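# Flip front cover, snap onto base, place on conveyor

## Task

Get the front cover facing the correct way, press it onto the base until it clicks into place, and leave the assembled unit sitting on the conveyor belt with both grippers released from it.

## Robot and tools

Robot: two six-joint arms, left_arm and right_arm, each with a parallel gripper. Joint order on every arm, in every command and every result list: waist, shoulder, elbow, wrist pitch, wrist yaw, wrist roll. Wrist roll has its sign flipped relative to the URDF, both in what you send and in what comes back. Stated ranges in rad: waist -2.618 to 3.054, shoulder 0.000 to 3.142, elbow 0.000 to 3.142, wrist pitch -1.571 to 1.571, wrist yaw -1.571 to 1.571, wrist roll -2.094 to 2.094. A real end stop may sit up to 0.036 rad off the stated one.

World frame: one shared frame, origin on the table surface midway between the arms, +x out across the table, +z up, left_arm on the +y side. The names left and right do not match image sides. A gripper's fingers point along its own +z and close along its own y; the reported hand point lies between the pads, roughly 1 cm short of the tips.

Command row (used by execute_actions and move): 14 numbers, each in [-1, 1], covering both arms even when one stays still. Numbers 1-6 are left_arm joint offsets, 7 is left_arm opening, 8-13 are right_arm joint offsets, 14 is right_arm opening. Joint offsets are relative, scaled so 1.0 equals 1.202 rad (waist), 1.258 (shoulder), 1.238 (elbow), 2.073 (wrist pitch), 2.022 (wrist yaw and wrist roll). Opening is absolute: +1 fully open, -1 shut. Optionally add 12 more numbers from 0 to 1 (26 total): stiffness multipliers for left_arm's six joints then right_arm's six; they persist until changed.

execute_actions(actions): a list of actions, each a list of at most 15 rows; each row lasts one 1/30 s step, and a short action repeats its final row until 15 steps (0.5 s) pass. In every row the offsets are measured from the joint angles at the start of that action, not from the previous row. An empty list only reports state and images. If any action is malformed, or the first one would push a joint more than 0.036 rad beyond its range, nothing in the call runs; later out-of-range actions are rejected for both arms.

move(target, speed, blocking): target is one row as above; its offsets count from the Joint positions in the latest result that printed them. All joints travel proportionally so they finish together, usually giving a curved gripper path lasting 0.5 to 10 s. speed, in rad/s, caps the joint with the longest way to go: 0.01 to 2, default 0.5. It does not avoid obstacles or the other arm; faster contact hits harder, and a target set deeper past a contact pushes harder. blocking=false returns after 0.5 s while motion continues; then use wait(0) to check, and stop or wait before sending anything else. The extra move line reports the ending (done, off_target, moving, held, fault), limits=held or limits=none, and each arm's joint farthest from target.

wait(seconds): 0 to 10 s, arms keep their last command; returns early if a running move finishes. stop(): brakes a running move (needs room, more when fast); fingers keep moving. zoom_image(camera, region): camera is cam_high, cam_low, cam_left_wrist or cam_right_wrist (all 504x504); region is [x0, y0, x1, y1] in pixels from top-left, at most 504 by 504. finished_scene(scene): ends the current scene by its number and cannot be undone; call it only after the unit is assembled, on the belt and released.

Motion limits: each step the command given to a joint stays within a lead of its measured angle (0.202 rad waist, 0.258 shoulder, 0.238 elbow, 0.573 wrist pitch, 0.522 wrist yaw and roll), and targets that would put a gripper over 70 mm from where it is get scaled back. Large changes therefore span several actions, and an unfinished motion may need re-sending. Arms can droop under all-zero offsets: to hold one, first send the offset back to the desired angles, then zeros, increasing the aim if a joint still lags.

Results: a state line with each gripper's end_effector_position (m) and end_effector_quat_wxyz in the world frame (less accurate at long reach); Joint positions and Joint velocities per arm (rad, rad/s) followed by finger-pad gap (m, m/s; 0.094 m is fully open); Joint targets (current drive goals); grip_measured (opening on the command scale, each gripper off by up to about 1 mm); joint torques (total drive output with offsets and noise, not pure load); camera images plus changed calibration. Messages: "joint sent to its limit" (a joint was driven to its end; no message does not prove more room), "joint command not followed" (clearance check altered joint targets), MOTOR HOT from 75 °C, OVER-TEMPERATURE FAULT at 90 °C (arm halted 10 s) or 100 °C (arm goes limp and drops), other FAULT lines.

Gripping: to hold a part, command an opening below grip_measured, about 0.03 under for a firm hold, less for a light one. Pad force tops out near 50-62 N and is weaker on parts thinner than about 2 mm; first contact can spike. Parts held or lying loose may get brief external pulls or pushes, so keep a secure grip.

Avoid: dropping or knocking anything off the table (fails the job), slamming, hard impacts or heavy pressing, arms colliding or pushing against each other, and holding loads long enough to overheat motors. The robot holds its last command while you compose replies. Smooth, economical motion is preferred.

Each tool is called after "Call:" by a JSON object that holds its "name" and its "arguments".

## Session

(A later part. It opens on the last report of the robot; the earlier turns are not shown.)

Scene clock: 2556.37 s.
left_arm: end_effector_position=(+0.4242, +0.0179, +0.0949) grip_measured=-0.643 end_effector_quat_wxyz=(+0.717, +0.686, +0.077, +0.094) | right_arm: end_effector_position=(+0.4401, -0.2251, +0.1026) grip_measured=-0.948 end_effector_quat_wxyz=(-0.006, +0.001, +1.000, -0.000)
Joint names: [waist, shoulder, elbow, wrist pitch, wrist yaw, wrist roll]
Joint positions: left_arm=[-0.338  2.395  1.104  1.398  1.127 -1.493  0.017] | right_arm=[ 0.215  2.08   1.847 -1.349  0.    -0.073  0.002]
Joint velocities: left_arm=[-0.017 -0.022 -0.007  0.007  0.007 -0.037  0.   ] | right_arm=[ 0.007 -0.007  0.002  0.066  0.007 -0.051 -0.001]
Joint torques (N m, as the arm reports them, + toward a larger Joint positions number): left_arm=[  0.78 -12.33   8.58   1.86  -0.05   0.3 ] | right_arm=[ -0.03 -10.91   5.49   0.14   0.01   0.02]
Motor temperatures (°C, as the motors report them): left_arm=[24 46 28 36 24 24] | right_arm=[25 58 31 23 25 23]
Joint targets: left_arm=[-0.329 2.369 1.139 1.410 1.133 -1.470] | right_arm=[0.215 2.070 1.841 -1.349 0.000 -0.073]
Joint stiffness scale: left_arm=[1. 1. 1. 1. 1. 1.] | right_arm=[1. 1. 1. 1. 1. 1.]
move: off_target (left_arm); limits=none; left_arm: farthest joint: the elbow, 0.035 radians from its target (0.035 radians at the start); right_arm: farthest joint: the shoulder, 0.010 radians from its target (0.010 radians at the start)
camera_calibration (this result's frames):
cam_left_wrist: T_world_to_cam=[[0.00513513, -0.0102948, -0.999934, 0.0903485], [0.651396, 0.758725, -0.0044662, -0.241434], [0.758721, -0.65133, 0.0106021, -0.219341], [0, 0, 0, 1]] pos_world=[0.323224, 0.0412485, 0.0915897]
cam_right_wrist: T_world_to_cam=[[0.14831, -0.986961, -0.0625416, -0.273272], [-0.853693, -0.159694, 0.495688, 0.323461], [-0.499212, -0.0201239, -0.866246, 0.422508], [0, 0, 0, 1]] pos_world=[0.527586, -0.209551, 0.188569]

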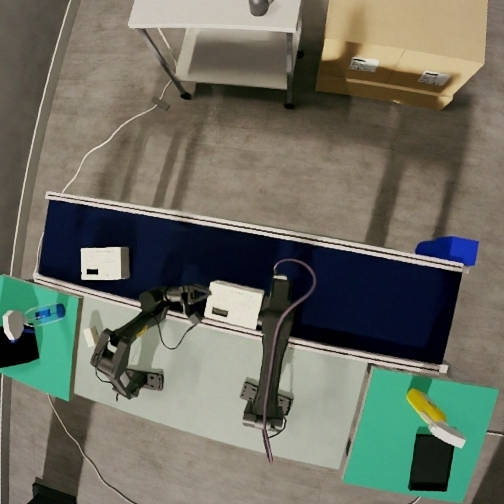

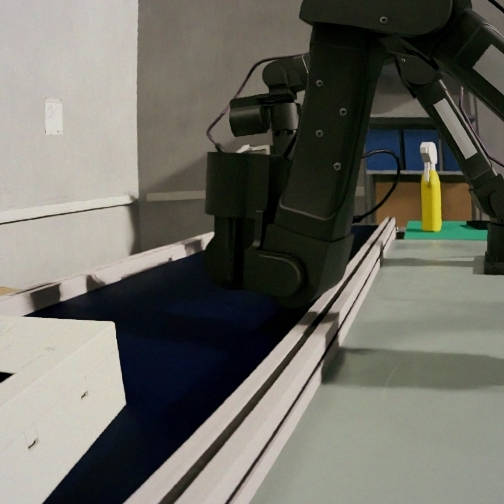

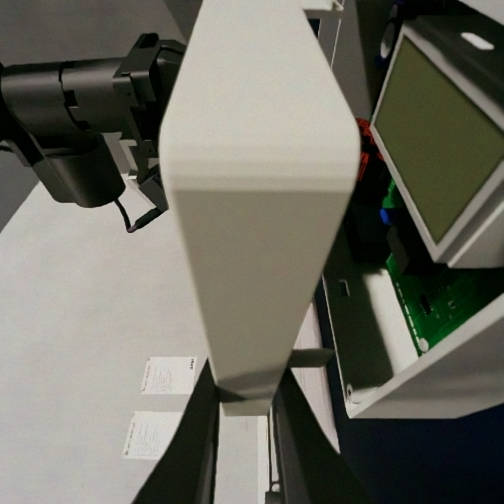

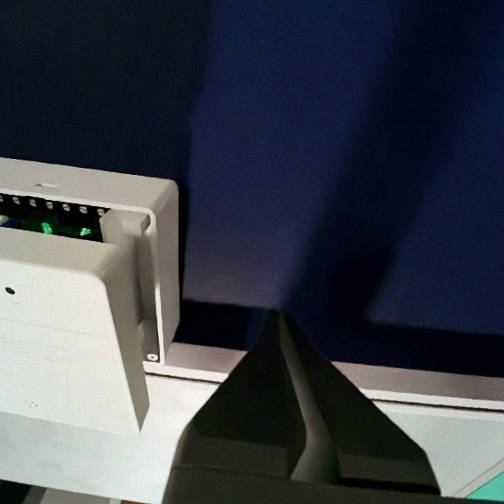

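Call:
{"name": "execute_actions", "arguments": {"actions": []}}

Scene clock: 2587.60 s.
left_arm: end_effector_position=(+0.4242, +0.0179, +0.0949) grip_measured=-0.643 end_effector_quat_wxyz=(+0.717, +0.686, +0.077, +0.094) | right_arm: end_effector_position=(+0.4401, -0.2251, +0.1026) grip_measured=-0.948 end_effector_quat_wxyz=(-0.006, +0.001, +1.000, -0.000)
Joint names: [waist, shoulder, elbow, wrist pitch, wrist yaw, wrist roll]
Joint positions: left_arm=[-0.338  2.395  1.104  1.398  1.127 -1.492  0.017] | right_arm=[ 0.215  2.08   1.847 -1.349  0.    -0.073  0.002]
Joint velocities: left_arm=[-0.002 -0.012 -0.002 -0.081 -0.095 -0.066  0.001] | right_arm=[-0.042  0.017 -0.002  0.037 -0.007 -0.007 -0.001]
Joint torques (N m, as the arm reports them, + toward a larger Joint positions number): left_arm=[  0.8  -12.28   8.57   1.87  -0.04   0.28] | right_arm=[ -0.03 -10.91   5.5    0.13   0.01   0.02]
Motor temperatures (°C, as the motors report them): left_arm=[24 49 29 35 24 24] | right_arm=[25 58 30 23 25 23]
Joint targets: left_arm=[-0.329 2.369 1.139 1.410 1.133 -1.470] | right_arm=[0.215 2.070 1.841 -1.349 0.000 -0.073]
Joint stiffness scale: left_arm=[1. 1. 1. 1. 1. 1.] | right_arm=[1. 1. 1. 1. 1. 1.]
camera_calibration (this result's frames):
cam_left_wrist: T_world_to_cam=[[0.0047692, -0.0103478, -0.999935, 0.0904984], [0.651695, 0.758466, -0.0047407, -0.241475], [0.758466, -0.65163, 0.0103609, -0.219166], [0, 0, 0, 1]] pos_world=[0.323166, 0.0412719, 0.0916185]
cam_right_wrist: T_world_to_cam=[[0.14831, -0.986961, -0.0625416, -0.273272], [-0.853693, -0.159694, 0.495688, 0.323461], [-0.499212, -0.0201239, -0.866246, 0.422508], [0, 0, 0, 1]] pos_world=[0.527586, -0.209551, 0.188569]

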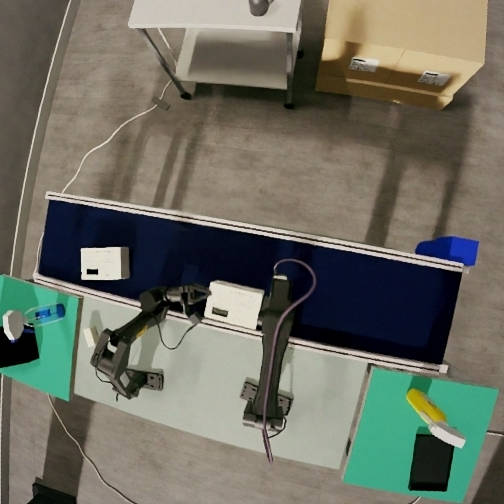

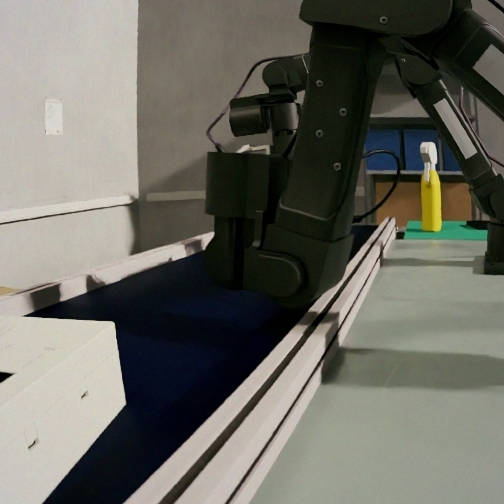

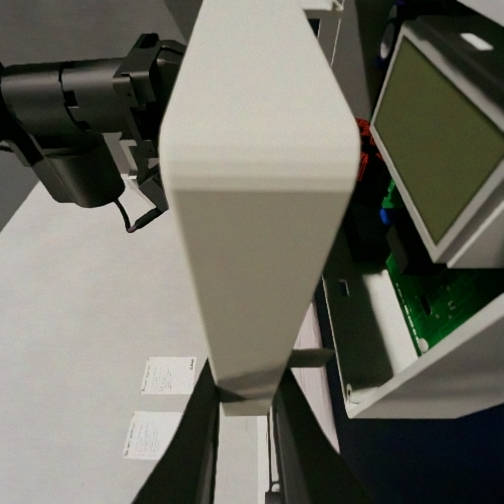

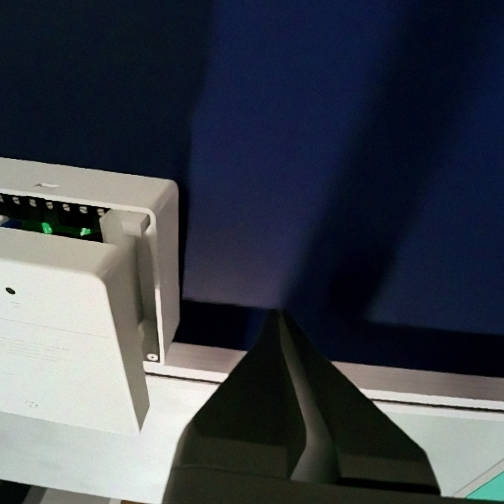

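Call:
{"name": "execute_actions", "arguments": {"actions": [[[0.0075,-0.030,0.0283,0.0058,0.003,0.0109,-0.675,0,-0.008,-0.005,0,0,0,-0.95],[0.0075,-0.0374,0.0283,0.0058,0.003,0.0109,-0.675,0,-0.008,-0.005,0,0,0,-0.95]]]}}

Scene clock: 2665.10 s.
left_arm: end_effector_position=(+0.4243, +0.0178, +0.1052) grip_measured=-0.643 end_effector_quat_wxyz=(+0.720, +0.684, +0.068, +0.101) | right_arm: end_effector_position=(+0.4401, -0.2251, +0.1026) grip_measured=-0.948 end_effector_quat_wxyz=(-0.006, +0.001, +1.000, -0.000)
Joint names: [waist, shoulder, elbow, wrist pitch, wrist yaw, wrist roll]
Joint positions: left_arm=[-0.338  2.373  1.104  1.4    1.128 -1.492  0.017] | right_arm=[ 0.215  2.08   1.847 -1.349  0.    -0.073  0.002]
Joint velocities: left_arm=[-0.027  0.002 -0.017  0.007 -0.066  0.007 -0.   ] | right_arm=[ 0.002 -0.002  0.012 -0.037 -0.022  0.007  0.   ]
Joint torques (N m, as the arm reports them, + toward a larger Joint positions number): left_arm=[  0.77 -12.31   8.54   1.84  -0.1    0.26] | right_arm=[ -0.02 -10.91   5.51   0.14   0.     0.02]
Motor temperatures (°C, as the motors report them): left_arm=[24 50 29 35 24 24] | right_arm=[25 58 30 23 25 23]
Joint targets: left_arm=[-0.329 2.348 1.139 1.411 1.133 -1.471] | right_arm=[0.215 2.070 1.841 -1.349 0.000 -0.073]
Joint stiffness scale: left_arm=[1. 1. 1. 1. 1. 1.] | right_arm=[1. 1. 1. 1. 1. 1.]
camera_calibration (this result's frames):
cam_left_wrist: T_world_to_cam=[[0.027958, -0.0149229, -0.999498, 0.0910647], [0.652531, 0.75773, 0.00693943, -0.243014], [0.757246, -0.652397, 0.0309222, -0.221116], [0, 0, 0, 1]] pos_world=[0.323467, 0.0412425, 0.0995427]
cam_right_wrist: T_world_to_cam=[[0.14831, -0.986961, -0.0625416, -0.273272], [-0.853693, -0.159694, 0.495688, 0.323461], [-0.499212, -0.0201239, -0.866246, 0.422508], [0, 0, 0, 1]] pos_world=[0.527586, -0.209551, 0.188569]

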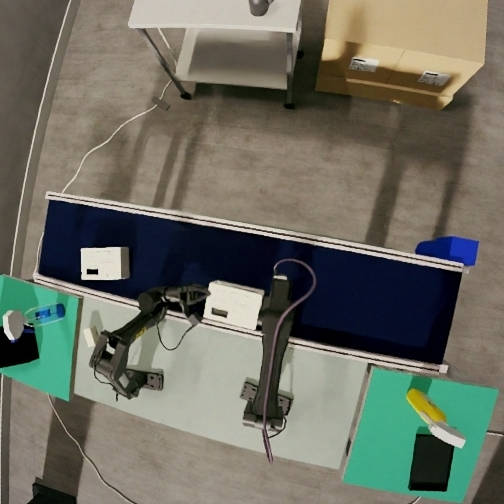

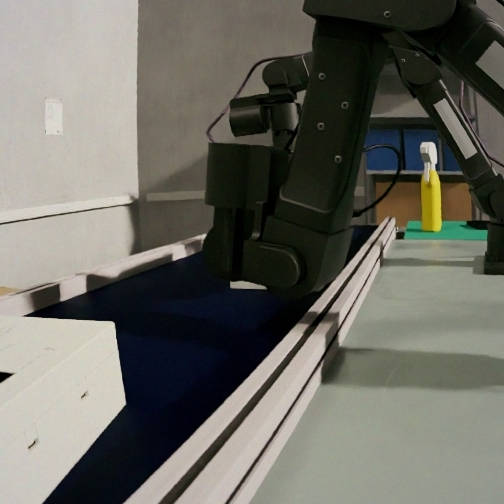

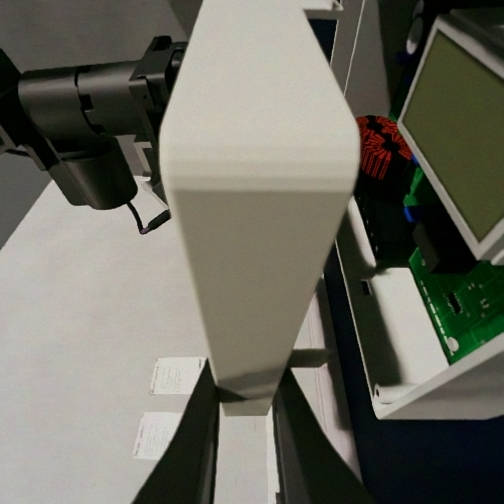

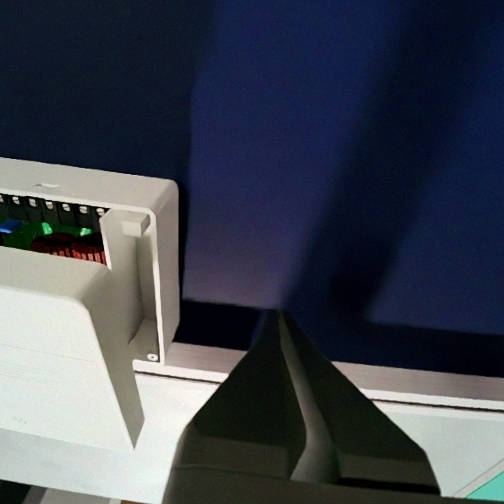

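Call:
{"name": "move", "arguments": {"target": [0.0100,-0.0676,-0.0234,-0.111,0.0025,-0.0524,-0.675,0,-0.008,-0.005,0,0,0,-0.95], "speed": 0.11}}

Scene clock: 2676.03 s.
left_arm: end_effector_position=(+0.4267, +0.0173, +0.0984) grip_measured=-0.643 end_effector_quat_wxyz=(+0.696, +0.708, +0.085, +0.086) | right_arm: end_effector_position=(+0.4401, -0.2251, +0.1026) grip_measured=-0.948 end_effector_quat_wxyz=(-0.006, +0.001, +1.000, -0.000)
Joint names: [waist, shoulder, elbow, wrist pitch, wrist yaw, wrist roll]
Joint positions: left_arm=[-0.338  2.318  1.104  1.177  1.128 -1.608  0.017] | right_arm=[ 0.215  2.08   1.847 -1.349  0.    -0.073  0.002]
Joint velocities: left_arm=[-0.002 -0.032  0.017 -0.007  0.007  0.007 -0.001] | right_arm=[ 0.012 -0.012 -0.002 -0.066  0.037 -0.066  0.001]
Joint torques (N m, as the arm reports them, + toward a larger Joint positions number): left_arm=[  1.08 -12.42   3.98   1.8    0.02   0.14] | right_arm=[ -0.04 -10.92   5.5    0.14   0.01   0.02]
Motor temperatures (°C, as the motors report them): left_arm=[24 50 29 35 24 24] | right_arm=[25 58 30 23 25 23]
Joint targets: left_arm=[-0.326 2.288 1.075 1.170 1.133 -1.598] | right_arm=[0.215 2.070 1.841 -1.349 0.000 -0.073]
Joint stiffness scale: left_arm=[1. 1. 1. 1. 1. 1.] | right_arm=[1. 1. 1. 1. 1. 1.]
move: off_target (left_arm); limits=none; left_arm: farthest joint: the shoulder, 0.030 radians from its target (0.085 radians at the start); right_arm: farthest joint: the shoulder, 0.010 radians from its target (0.010 radians at the start)
camera_calibration (this result's frames):
cam_left_wrist: T_world_to_cam=[[-0.0243555, 0.0462169, -0.998634, 0.105289], [0.65144, 0.758457, 0.0192136, -0.244914], [0.758309, -0.650082, -0.0485801, -0.215704], [0, 0, 0, 1]] pos_world=[0.325682, 0.0406652, 0.0993718]
cam_right_wrist: T_world_to_cam=[[0.14831, -0.986961, -0.0625416, -0.273272], [-0.853693, -0.159694, 0.495688, 0.323461], [-0.499212, -0.0201239, -0.866246, 0.422508], [0, 0, 0, 1]] pos_world=[0.527586, -0.209551, 0.188569]

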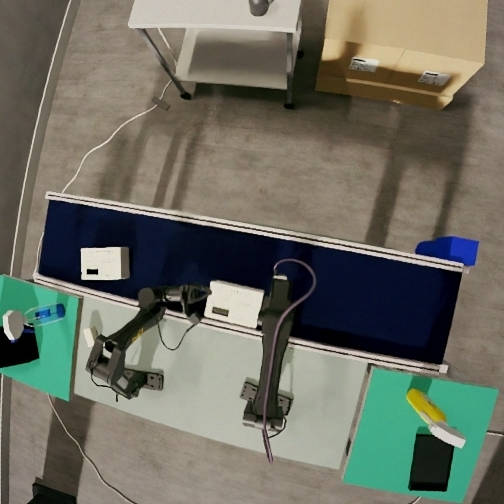

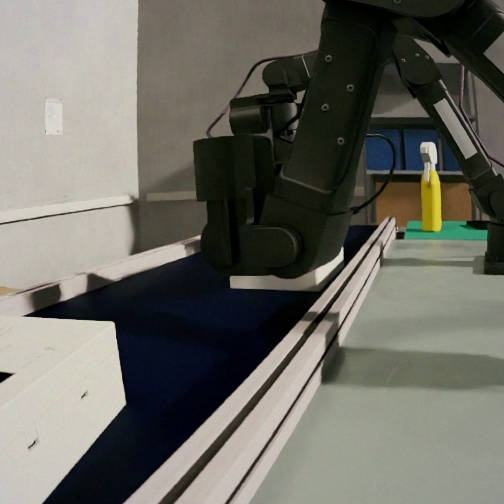

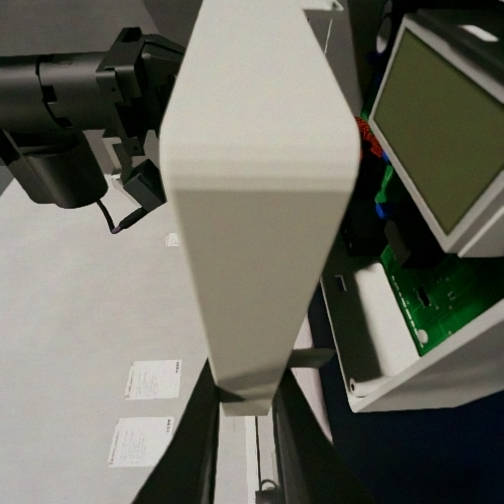

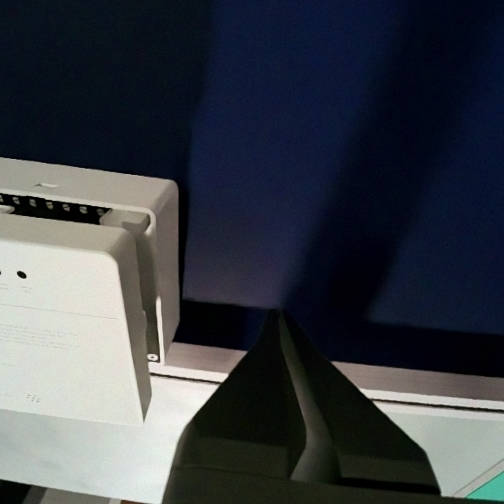

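Call:
{"name": "zoom_image", "arguments": {"camera": "cam_right_wrist", "region": [40,160,240,440]}}

Region (40, 160, 240, 440) of cam_right_wrist's 504x504 image, scaled by 1.800, with more detail than that image has; it fills the left 360 columns of this view, and the rest is white.

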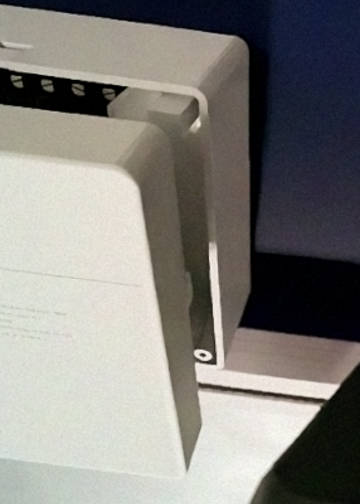

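Call:
{"name": "zoom_image", "arguments": {"camera": "cam_right_wrist", "region": [90,180,190,280]}}

Call:
{"name": "zoom_image", "arguments": {"camera": "cam_right_wrist", "region": [110,330,210,430]}}

Region (90, 180, 190, 280) of cam_right_wrist's 504x504 image, scaled by 5.040, with more detail than that image has.

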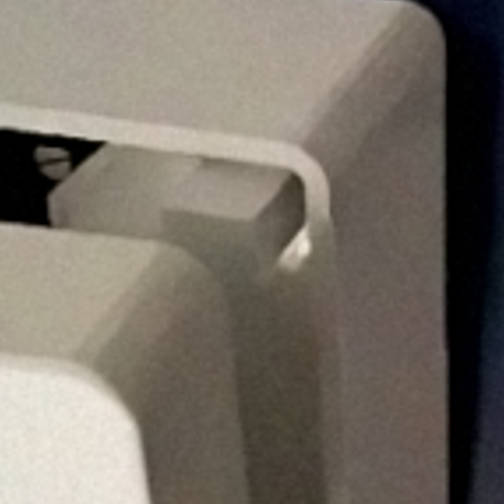

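Region (110, 330, 210, 430) of cam_right_wrist's 504x504 image, scaled by 5.040, with more detail than that image has.

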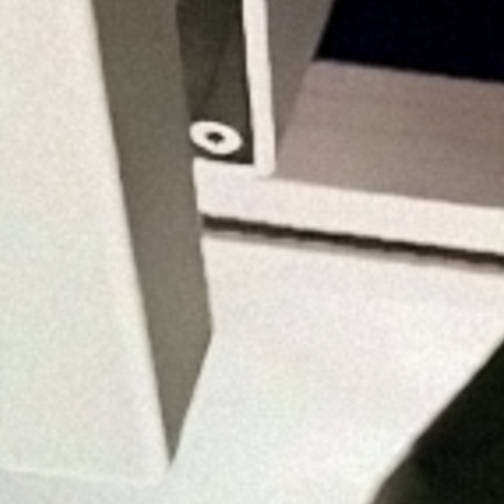

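Call:
{"name": "move", "arguments": {"target": [0.0100,0.0421,0.0315,0.0256,0.0025,0.0079,-0.675,0,-0.008,-0.005,0,0,0,-0.95], "speed": 0.04}}

Scene clock: 2785.50 s.
left_arm: end_effector_position=(+0.4264, +0.0191, +0.0806) grip_measured=-0.643 end_effector_quat_wxyz=(+0.694, +0.709, +0.088, +0.086) | right_arm: end_effector_position=(+0.4401, -0.2251, +0.1026) grip_measured=-0.948 end_effector_quat_wxyz=(-0.006, +0.001, +1.000, -0.000)
Joint names: [waist, shoulder, elbow, wrist pitch, wrist yaw, wrist roll]
Joint positions: left_arm=[-0.335  2.368  1.104  1.215  1.128 -1.614  0.017] | right_arm=[ 0.215  2.08   1.847 -1.349  0.    -0.073  0.002]
Joint velocities: left_arm=[ 0.007  0.002 -0.007 -0.037  0.022 -0.066 -0.   ] | right_arm=[-0.007  0.002 -0.002  0.051 -0.066  0.007 -0.001]
Joint torques (N m, as the arm reports them, + toward a larger Joint positions number): left_arm=[  0.87 -10.51   9.14   1.96   0.06   0.24] | right_arm=[ -0.02 -10.91   5.5    0.14   0.01   0.02]
Motor temperatures (°C, as the motors report them): left_arm=[24 52 26 34 24 24] | right_arm=[25 58 30 23 25 23]
Joint targets: left_arm=[-0.326 2.371 1.143 1.230 1.134 -1.592] | right_arm=[0.215 2.070 1.841 -1.349 0.000 -0.073]
Joint stiffness scale: left_arm=[1. 1. 1. 1. 1. 1.] | right_arm=[1. 1. 1. 1. 1. 1.]
move: off_target (left_arm); limits=none; left_arm: farthest joint: the elbow, 0.039 radians from its target (0.039 radians at the start); right_arm: farthest joint: the shoulder, 0.010 radians from its target (0.010 radians at the start)
camera_calibration (this result's frames):
cam_left_wrist: T_world_to_cam=[[-0.0301795, 0.0499207, -0.998297, 0.089848], [0.649024, 0.760545, 0.018411, -0.244649], [0.760169, -0.647363, -0.0553526, -0.215467], [0, 0, 0, 1]] pos_world=[0.325286, 0.0420959, 0.0822726]
cam_right_wrist: T_world_to_cam=[[0.14831, -0.986961, -0.0625416, -0.273272], [-0.853693, -0.159694, 0.495688, 0.323461], [-0.499212, -0.0201239, -0.866246, 0.422508], [0, 0, 0, 1]] pos_world=[0.527586, -0.209551, 0.188569]

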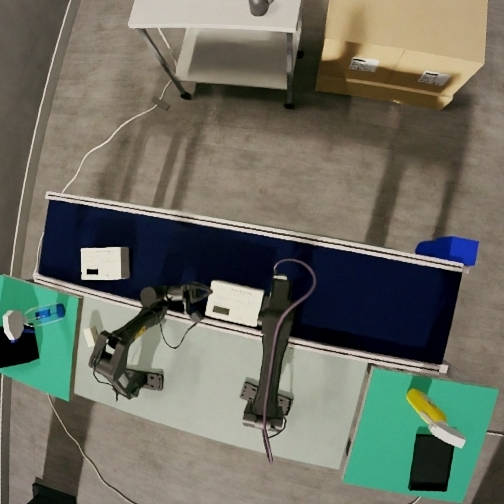

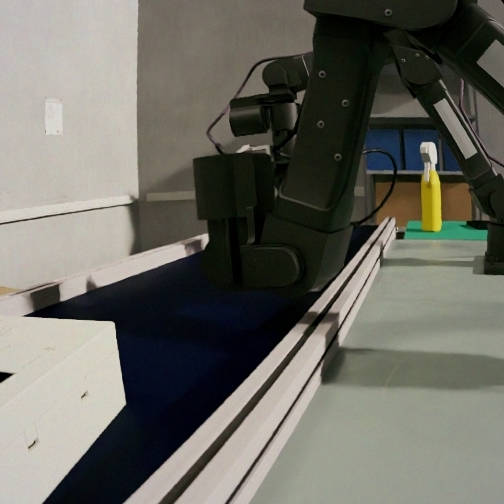

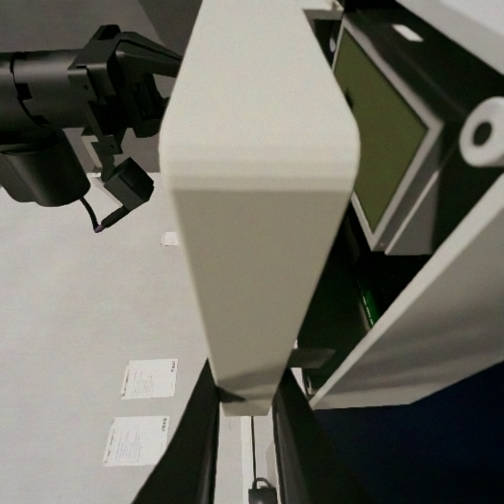

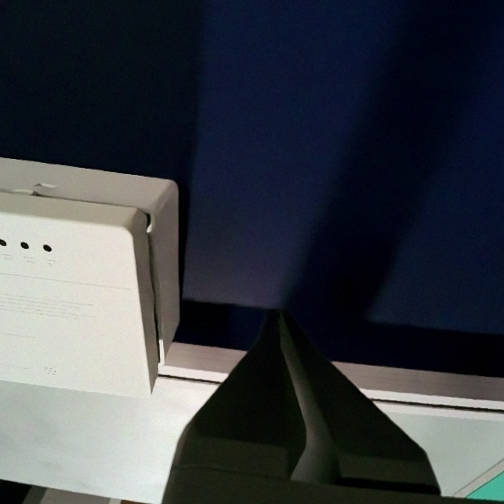

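Call:
{"name": "zoom_image", "arguments": {"camera": "cam_right_wrist", "region": [60,170,240,420]}}

Region (60, 170, 240, 420) of cam_right_wrist's 504x504 image, scaled by 2.016, with more detail than that image has; it fills the left 363 columns of this view, and the rest is white.

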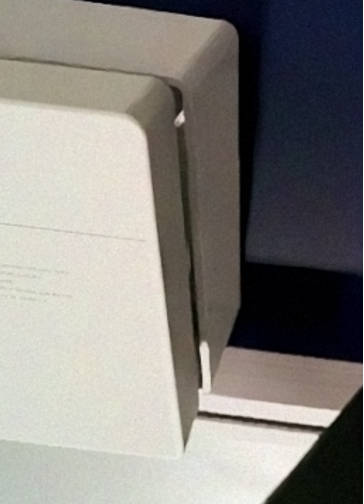

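Call:
{"name": "zoom_image", "arguments": {"camera": "cam_right_wrist", "region": [110,310,210,410]}}

Call:
{"name": "zoom_image", "arguments": {"camera": "cam_right_wrist", "region": [100,180,200,280]}}

Region (110, 310, 210, 410) of cam_right_wrist's 504x504 image, scaled by 5.040, with more detail than that image has.

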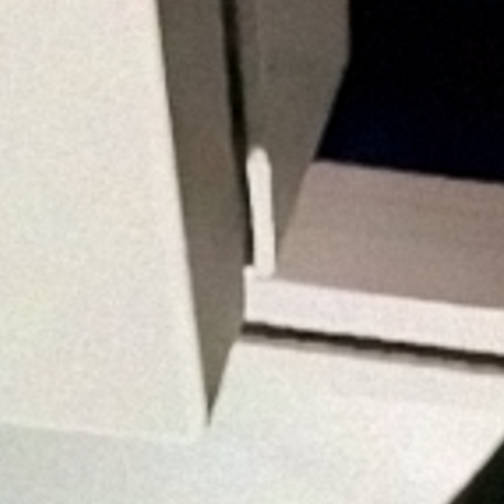

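Region (100, 180, 200, 280) of cam_right_wrist's 504x504 image, scaled by 5.040, with more detail than that image has.

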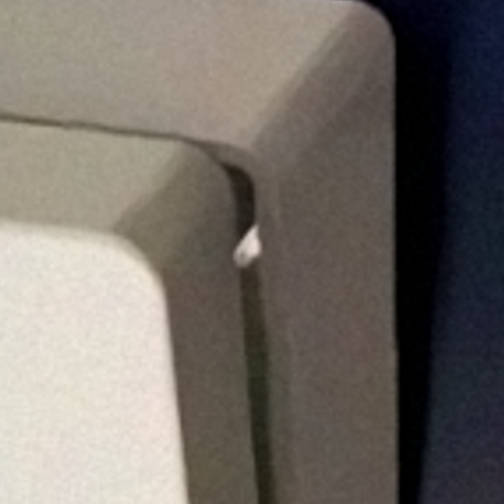

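Call:
{"name": "zoom_image", "arguments": {"camera": "cam_right_wrist", "region": [140,345,190,405]}}

Region (140, 345, 190, 405) of cam_right_wrist's 504x504 image, scaled by 8.400, with more detail than that image has.

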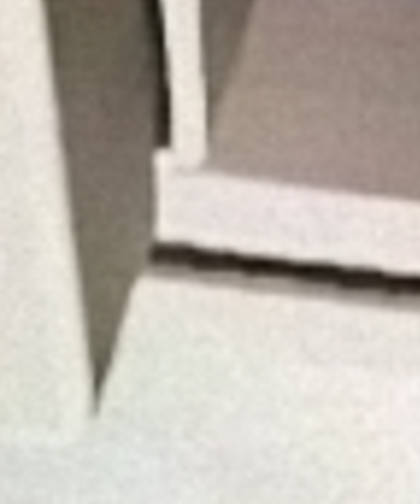

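Call:
{"name": "zoom_image", "arguments": {"camera": "cam_high", "region": [195,270,275,340]}}

Region (195, 270, 275, 340) of cam_high's 504x504 image, scaled by 6.300, with more detail than that image has; it fills the top 441 rows of this view, and the rest is white.

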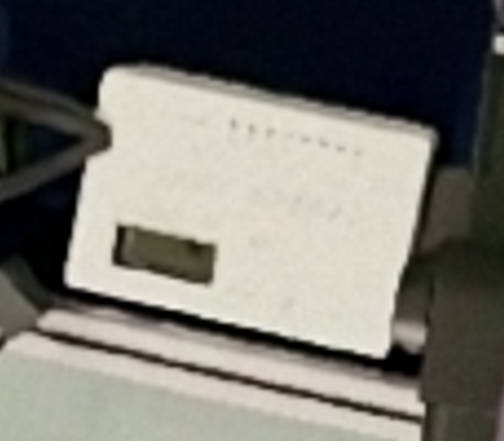

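Call:
{"name": "execute_actions", "arguments": {"actions": [[[0.004,0.005,0.031,0.009,0.003,0.011,-0.675,0,-0.008,-0.005,0,0,0,-0.95],[0.000,0.0075,0.030,0.0105,0.003,0.0112,-0.675,0,-0.008,-0.005,0,0,0,-0.95],[-0.004,0.010,0.029,0.012,0.003,0.0115,-0.675,0,-0.008,-0.005,0,0,0,-0.95],[-0.007,0.0125,0.028,0.0135,0.003,0.0117,-0.675,0,-0.008,-0.005,0,0,0,-0.95],[-0.010,0.0151,0.0267,0.015,0.003,0.0119,-0.675,0,-0.008,-0.005,0,0,0,-0.95]]]}}

Scene clock: 2906.00 s.
left_arm: end_effector_position=(+0.4258, +0.0188, +0.0770) grip_measured=-0.643 end_effector_quat_wxyz=(+0.695, +0.708, +0.086, +0.087) | right_arm: end_effector_position=(+0.4401, -0.2251, +0.1026) grip_measured=-0.948 end_effector_quat_wxyz=(-0.006, +0.001, +1.000, -0.000)
Joint names: [waist, shoulder, elbow, wrist pitch, wrist yaw, wrist roll]
Joint positions: left_arm=[-0.335  2.382  1.104  1.236  1.128 -1.613  0.017] | right_arm=[ 0.215  2.08   1.847 -1.349  0.    -0.073  0.002]
Joint velocities: left_arm=[ 0.007  0.012 -0.002 -0.022 -0.11   0.125  0.   ] | right_arm=[ 0.012  0.007 -0.012  0.007 -0.037  0.022  0.   ]
Joint torques (N m, as the arm reports them, + toward a larger Joint positions number): left_arm=[ -0.79 -10.36   8.55   1.88   0.08   0.27] | right_arm=[ -0.03 -10.91   5.5    0.14   0.01   0.02]
Motor temperatures (°C, as the motors report them): left_arm=[24 49 29 36 24 24] | right_arm=[25 58 30 23 25 23]
Joint targets: left_arm=[-0.347 2.387 1.137 1.246 1.135 -1.591] | right_arm=[0.215 2.070 1.841 -1.349 0.000 -0.073]
Joint stiffness scale: left_arm=[1. 1. 1. 1. 1. 1.] | right_arm=[1. 1. 1. 1. 1. 1.]
camera_calibration (this result's frames):
cam_left_wrist: T_world_to_cam=[[-0.0245277, 0.0483242, -0.998531, 0.0838594], [0.649477, 0.760096, 0.0208314, -0.244357], [0.759986, -0.648012, -0.0500289, -0.215683], [0, 0, 0, 1]] pos_world=[0.324677, 0.0419178, 0.0780362]
cam_right_wrist: T_world_to_cam=[[0.14831, -0.986961, -0.0625416, -0.273272], [-0.853693, -0.159694, 0.495688, 0.323461], [-0.499212, -0.0201239, -0.866246, 0.422508], [0, 0, 0, 1]] pos_world=[0.527586, -0.209551, 0.188569]

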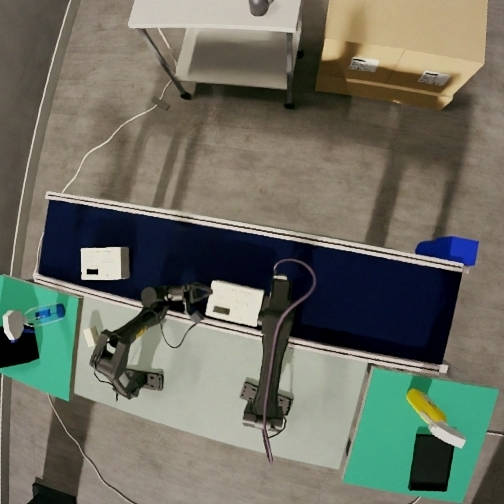

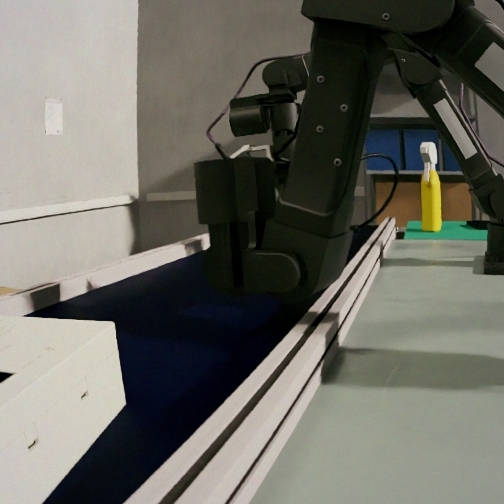

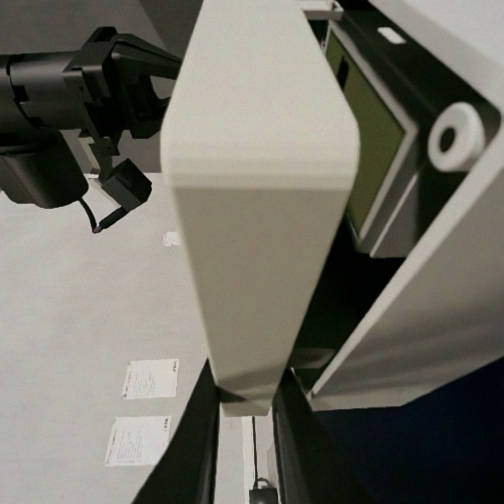

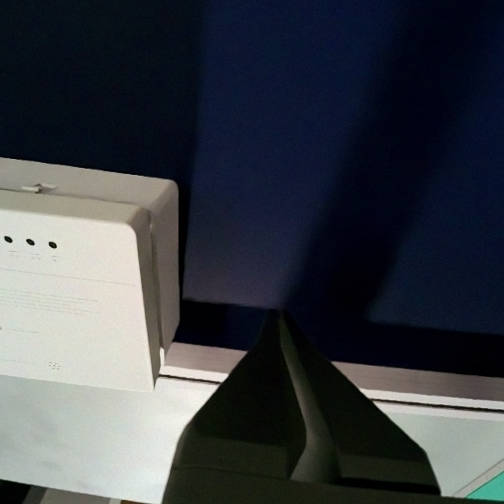

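Call:
{"name": "zoom_image", "arguments": {"camera": "cam_right_wrist", "region": [0,150,200,410]}}

Region (0, 150, 200, 410) of cam_right_wrist's 504x504 image, scaled by 1.938, with more detail than that image has; it fills the left 388 columns of this view, and the rest is white.

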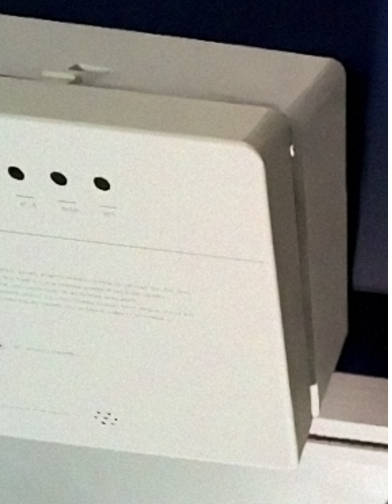

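Call:
{"name": "zoom_image", "arguments": {"camera": "cam_right_wrist", "region": [0,165,100,225]}}

Region (0, 165, 100, 225) of cam_right_wrist's 504x504 image, scaled by 5.040, with more detail than that image has; it fills the top 302 rows of this view, and the rest is white.

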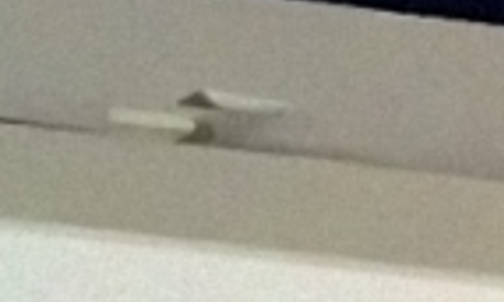

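Call:
{"name": "zoom_image", "arguments": {"camera": "cam_right_wrist", "region": [10,175,70,205]}}

Region (10, 175, 70, 205) of cam_right_wrist's 504x504 image, scaled by 8.400, with more detail than that image has.

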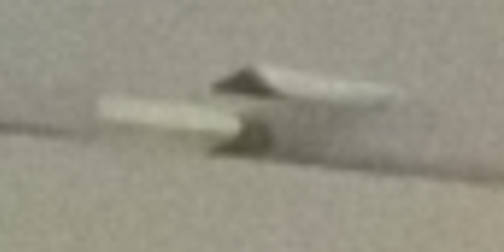

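Call:
{"name": "move", "arguments": {"target": [0,-0.0541,0.0267,-0.0227,0.0035,0.0119,-0.675,0.0125,-0.2103,-0.2840,0.0497,0,-0.0086,-0.95], "speed": 0.25}}

Scene clock: 3027.97 s.
left_arm: end_effector_position=(+0.4269, +0.0186, +0.0893) grip_measured=-0.643 end_effector_quat_wxyz=(+0.695, +0.708, +0.087, +0.086) | right_arm: end_effector_position=(+0.3778, -0.2272, +0.1005) grip_measured=-0.948 end_effector_quat_wxyz=(-0.013, +0.004, +1.000, -0.001)
Joint names: [waist, shoulder, elbow, wrist pitch, wrist yaw, wrist roll]
Joint positions: left_arm=[-0.335  2.343  1.104  1.195  1.128 -1.611  0.017] | right_arm=[ 0.222  1.845  1.51  -1.263  0.    -0.086  0.002]
Joint velocities: left_arm=[ 0.002  0.017 -0.017  0.037 -0.022  0.051  0.001] | right_arm=[-0.002  0.012 -0.012 -0.066  0.007  0.022 -0.001]
Joint torques (N m, as the arm reports them, + toward a larger Joint positions number): left_arm=[ -0.06 -12.43   8.87   1.72   0.05   0.24] | right_arm=[  0.73 -10.38   4.82   0.26   0.01  -0.04]
Motor temperatures (°C, as the motors report them): left_arm=[24 49 29 35 24 24] | right_arm=[25 59 30 23 25 23]
Joint targets: left_arm=[-0.335 2.314 1.137 1.189 1.136 -1.589] | right_arm=[0.230 1.815 1.495 -1.246 0.000 -0.091]
Joint stiffness scale: left_arm=[1. 1. 1. 1. 1. 1.] | right_arm=[1. 1. 1. 1. 1. 1.]
move: off_target (left_arm, right_arm); limits=none; left_arm: farthest joint: the elbow, 0.033 radians from its target (0.033 radians at the start); right_arm: farthest joint: the shoulder, 0.029 radians from its target (0.264 radians at the start)
camera_calibration (this result's frames):
cam_left_wrist: T_world_to_cam=[[-0.0278709, 0.0481596, -0.998451, 0.097661], [0.649516, 0.760122, 0.0185333, -0.244982], [0.759837, -0.647994, -0.0524657, -0.215776], [0, 0, 0, 1]] pos_world=[0.325796, 0.0416917, 0.0907292]
cam_right_wrist: T_world_to_cam=[[0.142033, -0.987826, -0.0634588, -0.263965], [-0.846511, -0.154443, 0.509477, 0.268059], [-0.513075, -0.0186437, -0.858141, 0.394238], [0, 0, 0, 1]] pos_world=[0.46668, -0.212002, 0.184992]

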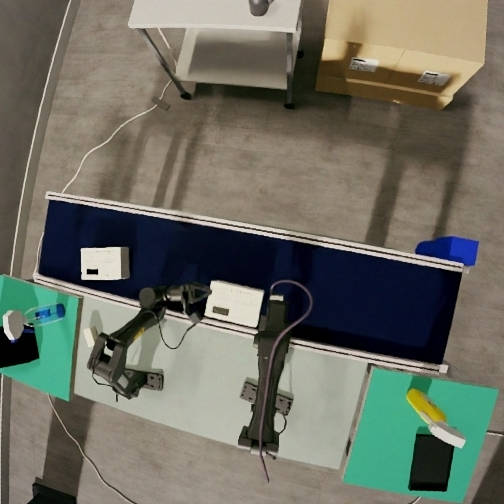

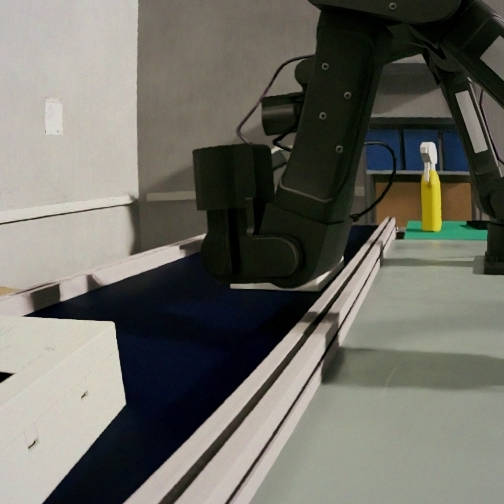

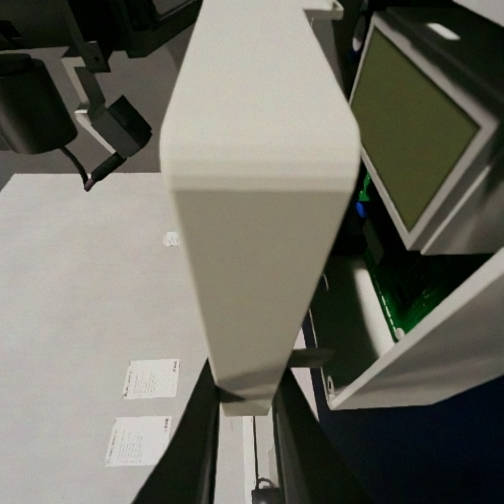

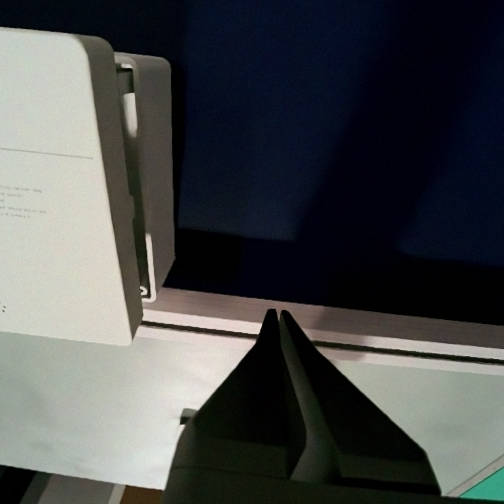

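Call:
{"name": "zoom_image", "arguments": {"camera": "cam_right_wrist", "region": [0,10,200,130]}}

Region (0, 10, 200, 130) of cam_right_wrist's 504x504 image, scaled by 2.520, with more detail than that image has; it fills the top 302 rows of this view, and the rest is white.

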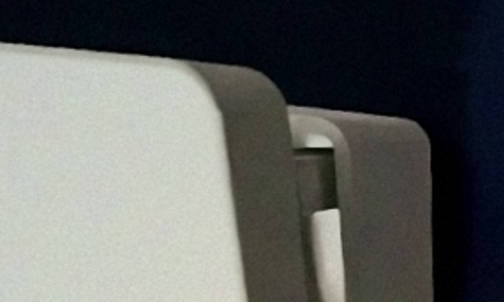

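Call:
{"name": "execute_actions", "arguments": {"actions": [[[0,-0.0231,0.0267,0.003,0.007,0.0109,-0.675,0.003,-0.016,-0.008,0.004,0,-0.002,-0.95],[0,-0.0231,0.0267,0.003,0.009,0.0109,-0.675,0.003,-0.016,-0.008,0.004,0,-0.002,-0.95],[0,-0.0231,0.0267,0.003,0.0104,0.0109,-0.675,0.003,-0.016,-0.008,0.004,0,-0.002,-0.95]]]}}

Call:
{"name": "zoom_image", "arguments": {"camera": "cam_right_wrist", "region": [0,10,200,130]}}

Scene clock: 3096.20 s.
left_arm: end_effector_position=(+0.4256, +0.0183, +0.0894) grip_measured=-0.643 end_effector_quat_wxyz=(+0.696, +0.709, +0.084, +0.084) | right_arm: end_effector_position=(+0.3779, -0.2271, +0.1005) grip_measured=-0.948 end_effector_quat_wxyz=(-0.013, +0.004, +1.000, -0.001)
Joint names: [waist, shoulder, elbow, wrist pitch, wrist yaw, wrist roll]
Joint positions: left_arm=[-0.335  2.343  1.104  1.195  1.136 -1.611  0.017] | right_arm=[ 0.222  1.845  1.51  -1.262  0.    -0.086  0.002]
Joint velocities: left_arm=[-0.012 -0.007 -0.007 -0.066  0.081  0.051  0.   ] | right_arm=[-0.012 -0.007  0.012 -0.066  0.022  0.022 -0.   ]
Joint torques (N m, as the arm reports them, + toward a larger Joint positions number): left_arm=[ -0.03 -12.45   8.8    1.89   0.11   0.26] | right_arm=[ 0.29 -9.66  5.15  0.19  0.01 -0.03]
Motor temperatures (°C, as the motors report them): left_arm=[24 53 29 35 24 24] | right_arm=[25 57 30 23 25 23]
Joint targets: left_arm=[-0.335 2.314 1.137 1.202 1.150 -1.589] | right_arm=[0.226 1.825 1.500 -1.254 0.000 -0.090]
Joint stiffness scale: left_arm=[1. 1. 1. 1. 1. 1.] | right_arm=[1. 1. 1. 1. 1. 1.]
camera_calibration (this result's frames):
cam_left_wrist: T_world_to_cam=[[-0.027584, 0.0480524, -0.998464, 0.0975727], [0.655005, 0.755404, 0.0182594, -0.246159], [0.755121, -0.653495, -0.0523116, -0.212927], [0, 0, 0, 1]] pos_world=[0.324713, 0.0421142, 0.090779]
cam_right_wrist: T_world_to_cam=[[0.142057, -0.987824, -0.063434, -0.263983], [-0.846705, -0.154458, 0.50915, 0.268244], [-0.512749, -0.0186184, -0.858337, 0.394187], [0, 0, 0, 1]] pos_world=[0.466743, -0.211997, 0.185023]

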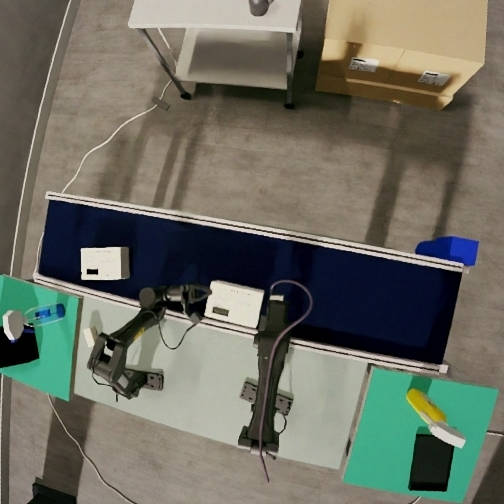

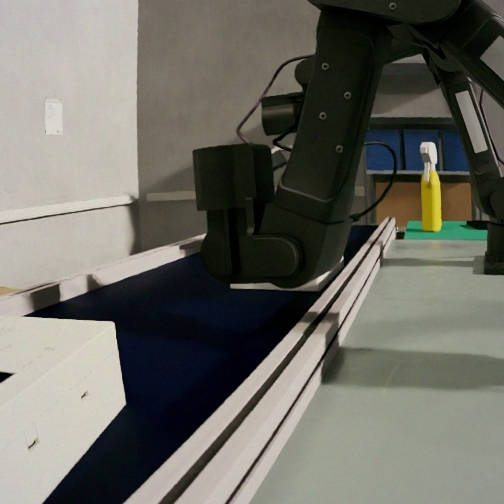

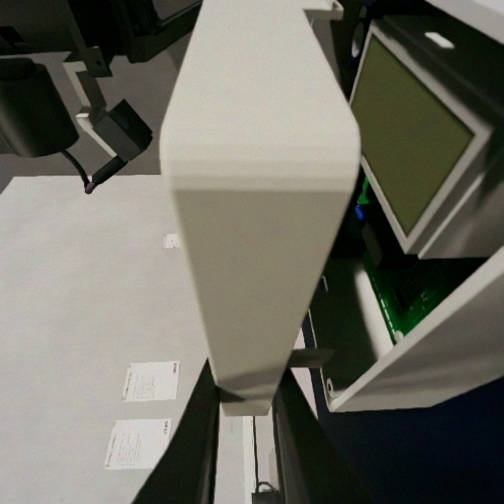

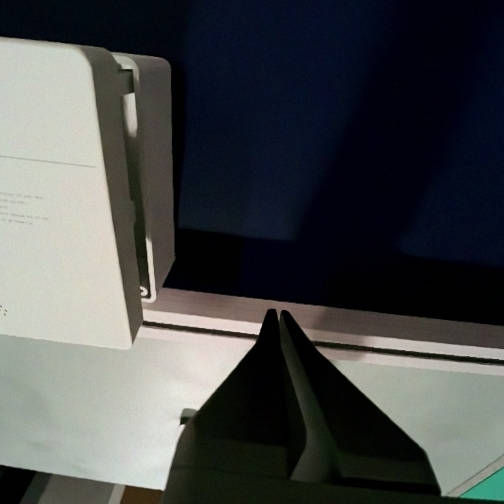

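Region (0, 10, 200, 130) of cam_right_wrist's 504x504 image, scaled by 2.520, with more detail than that image has; it fills the top 302 rows of this view, and the rest is white.

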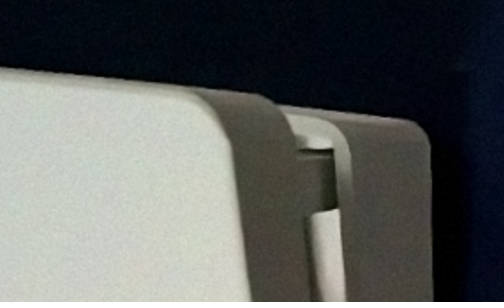

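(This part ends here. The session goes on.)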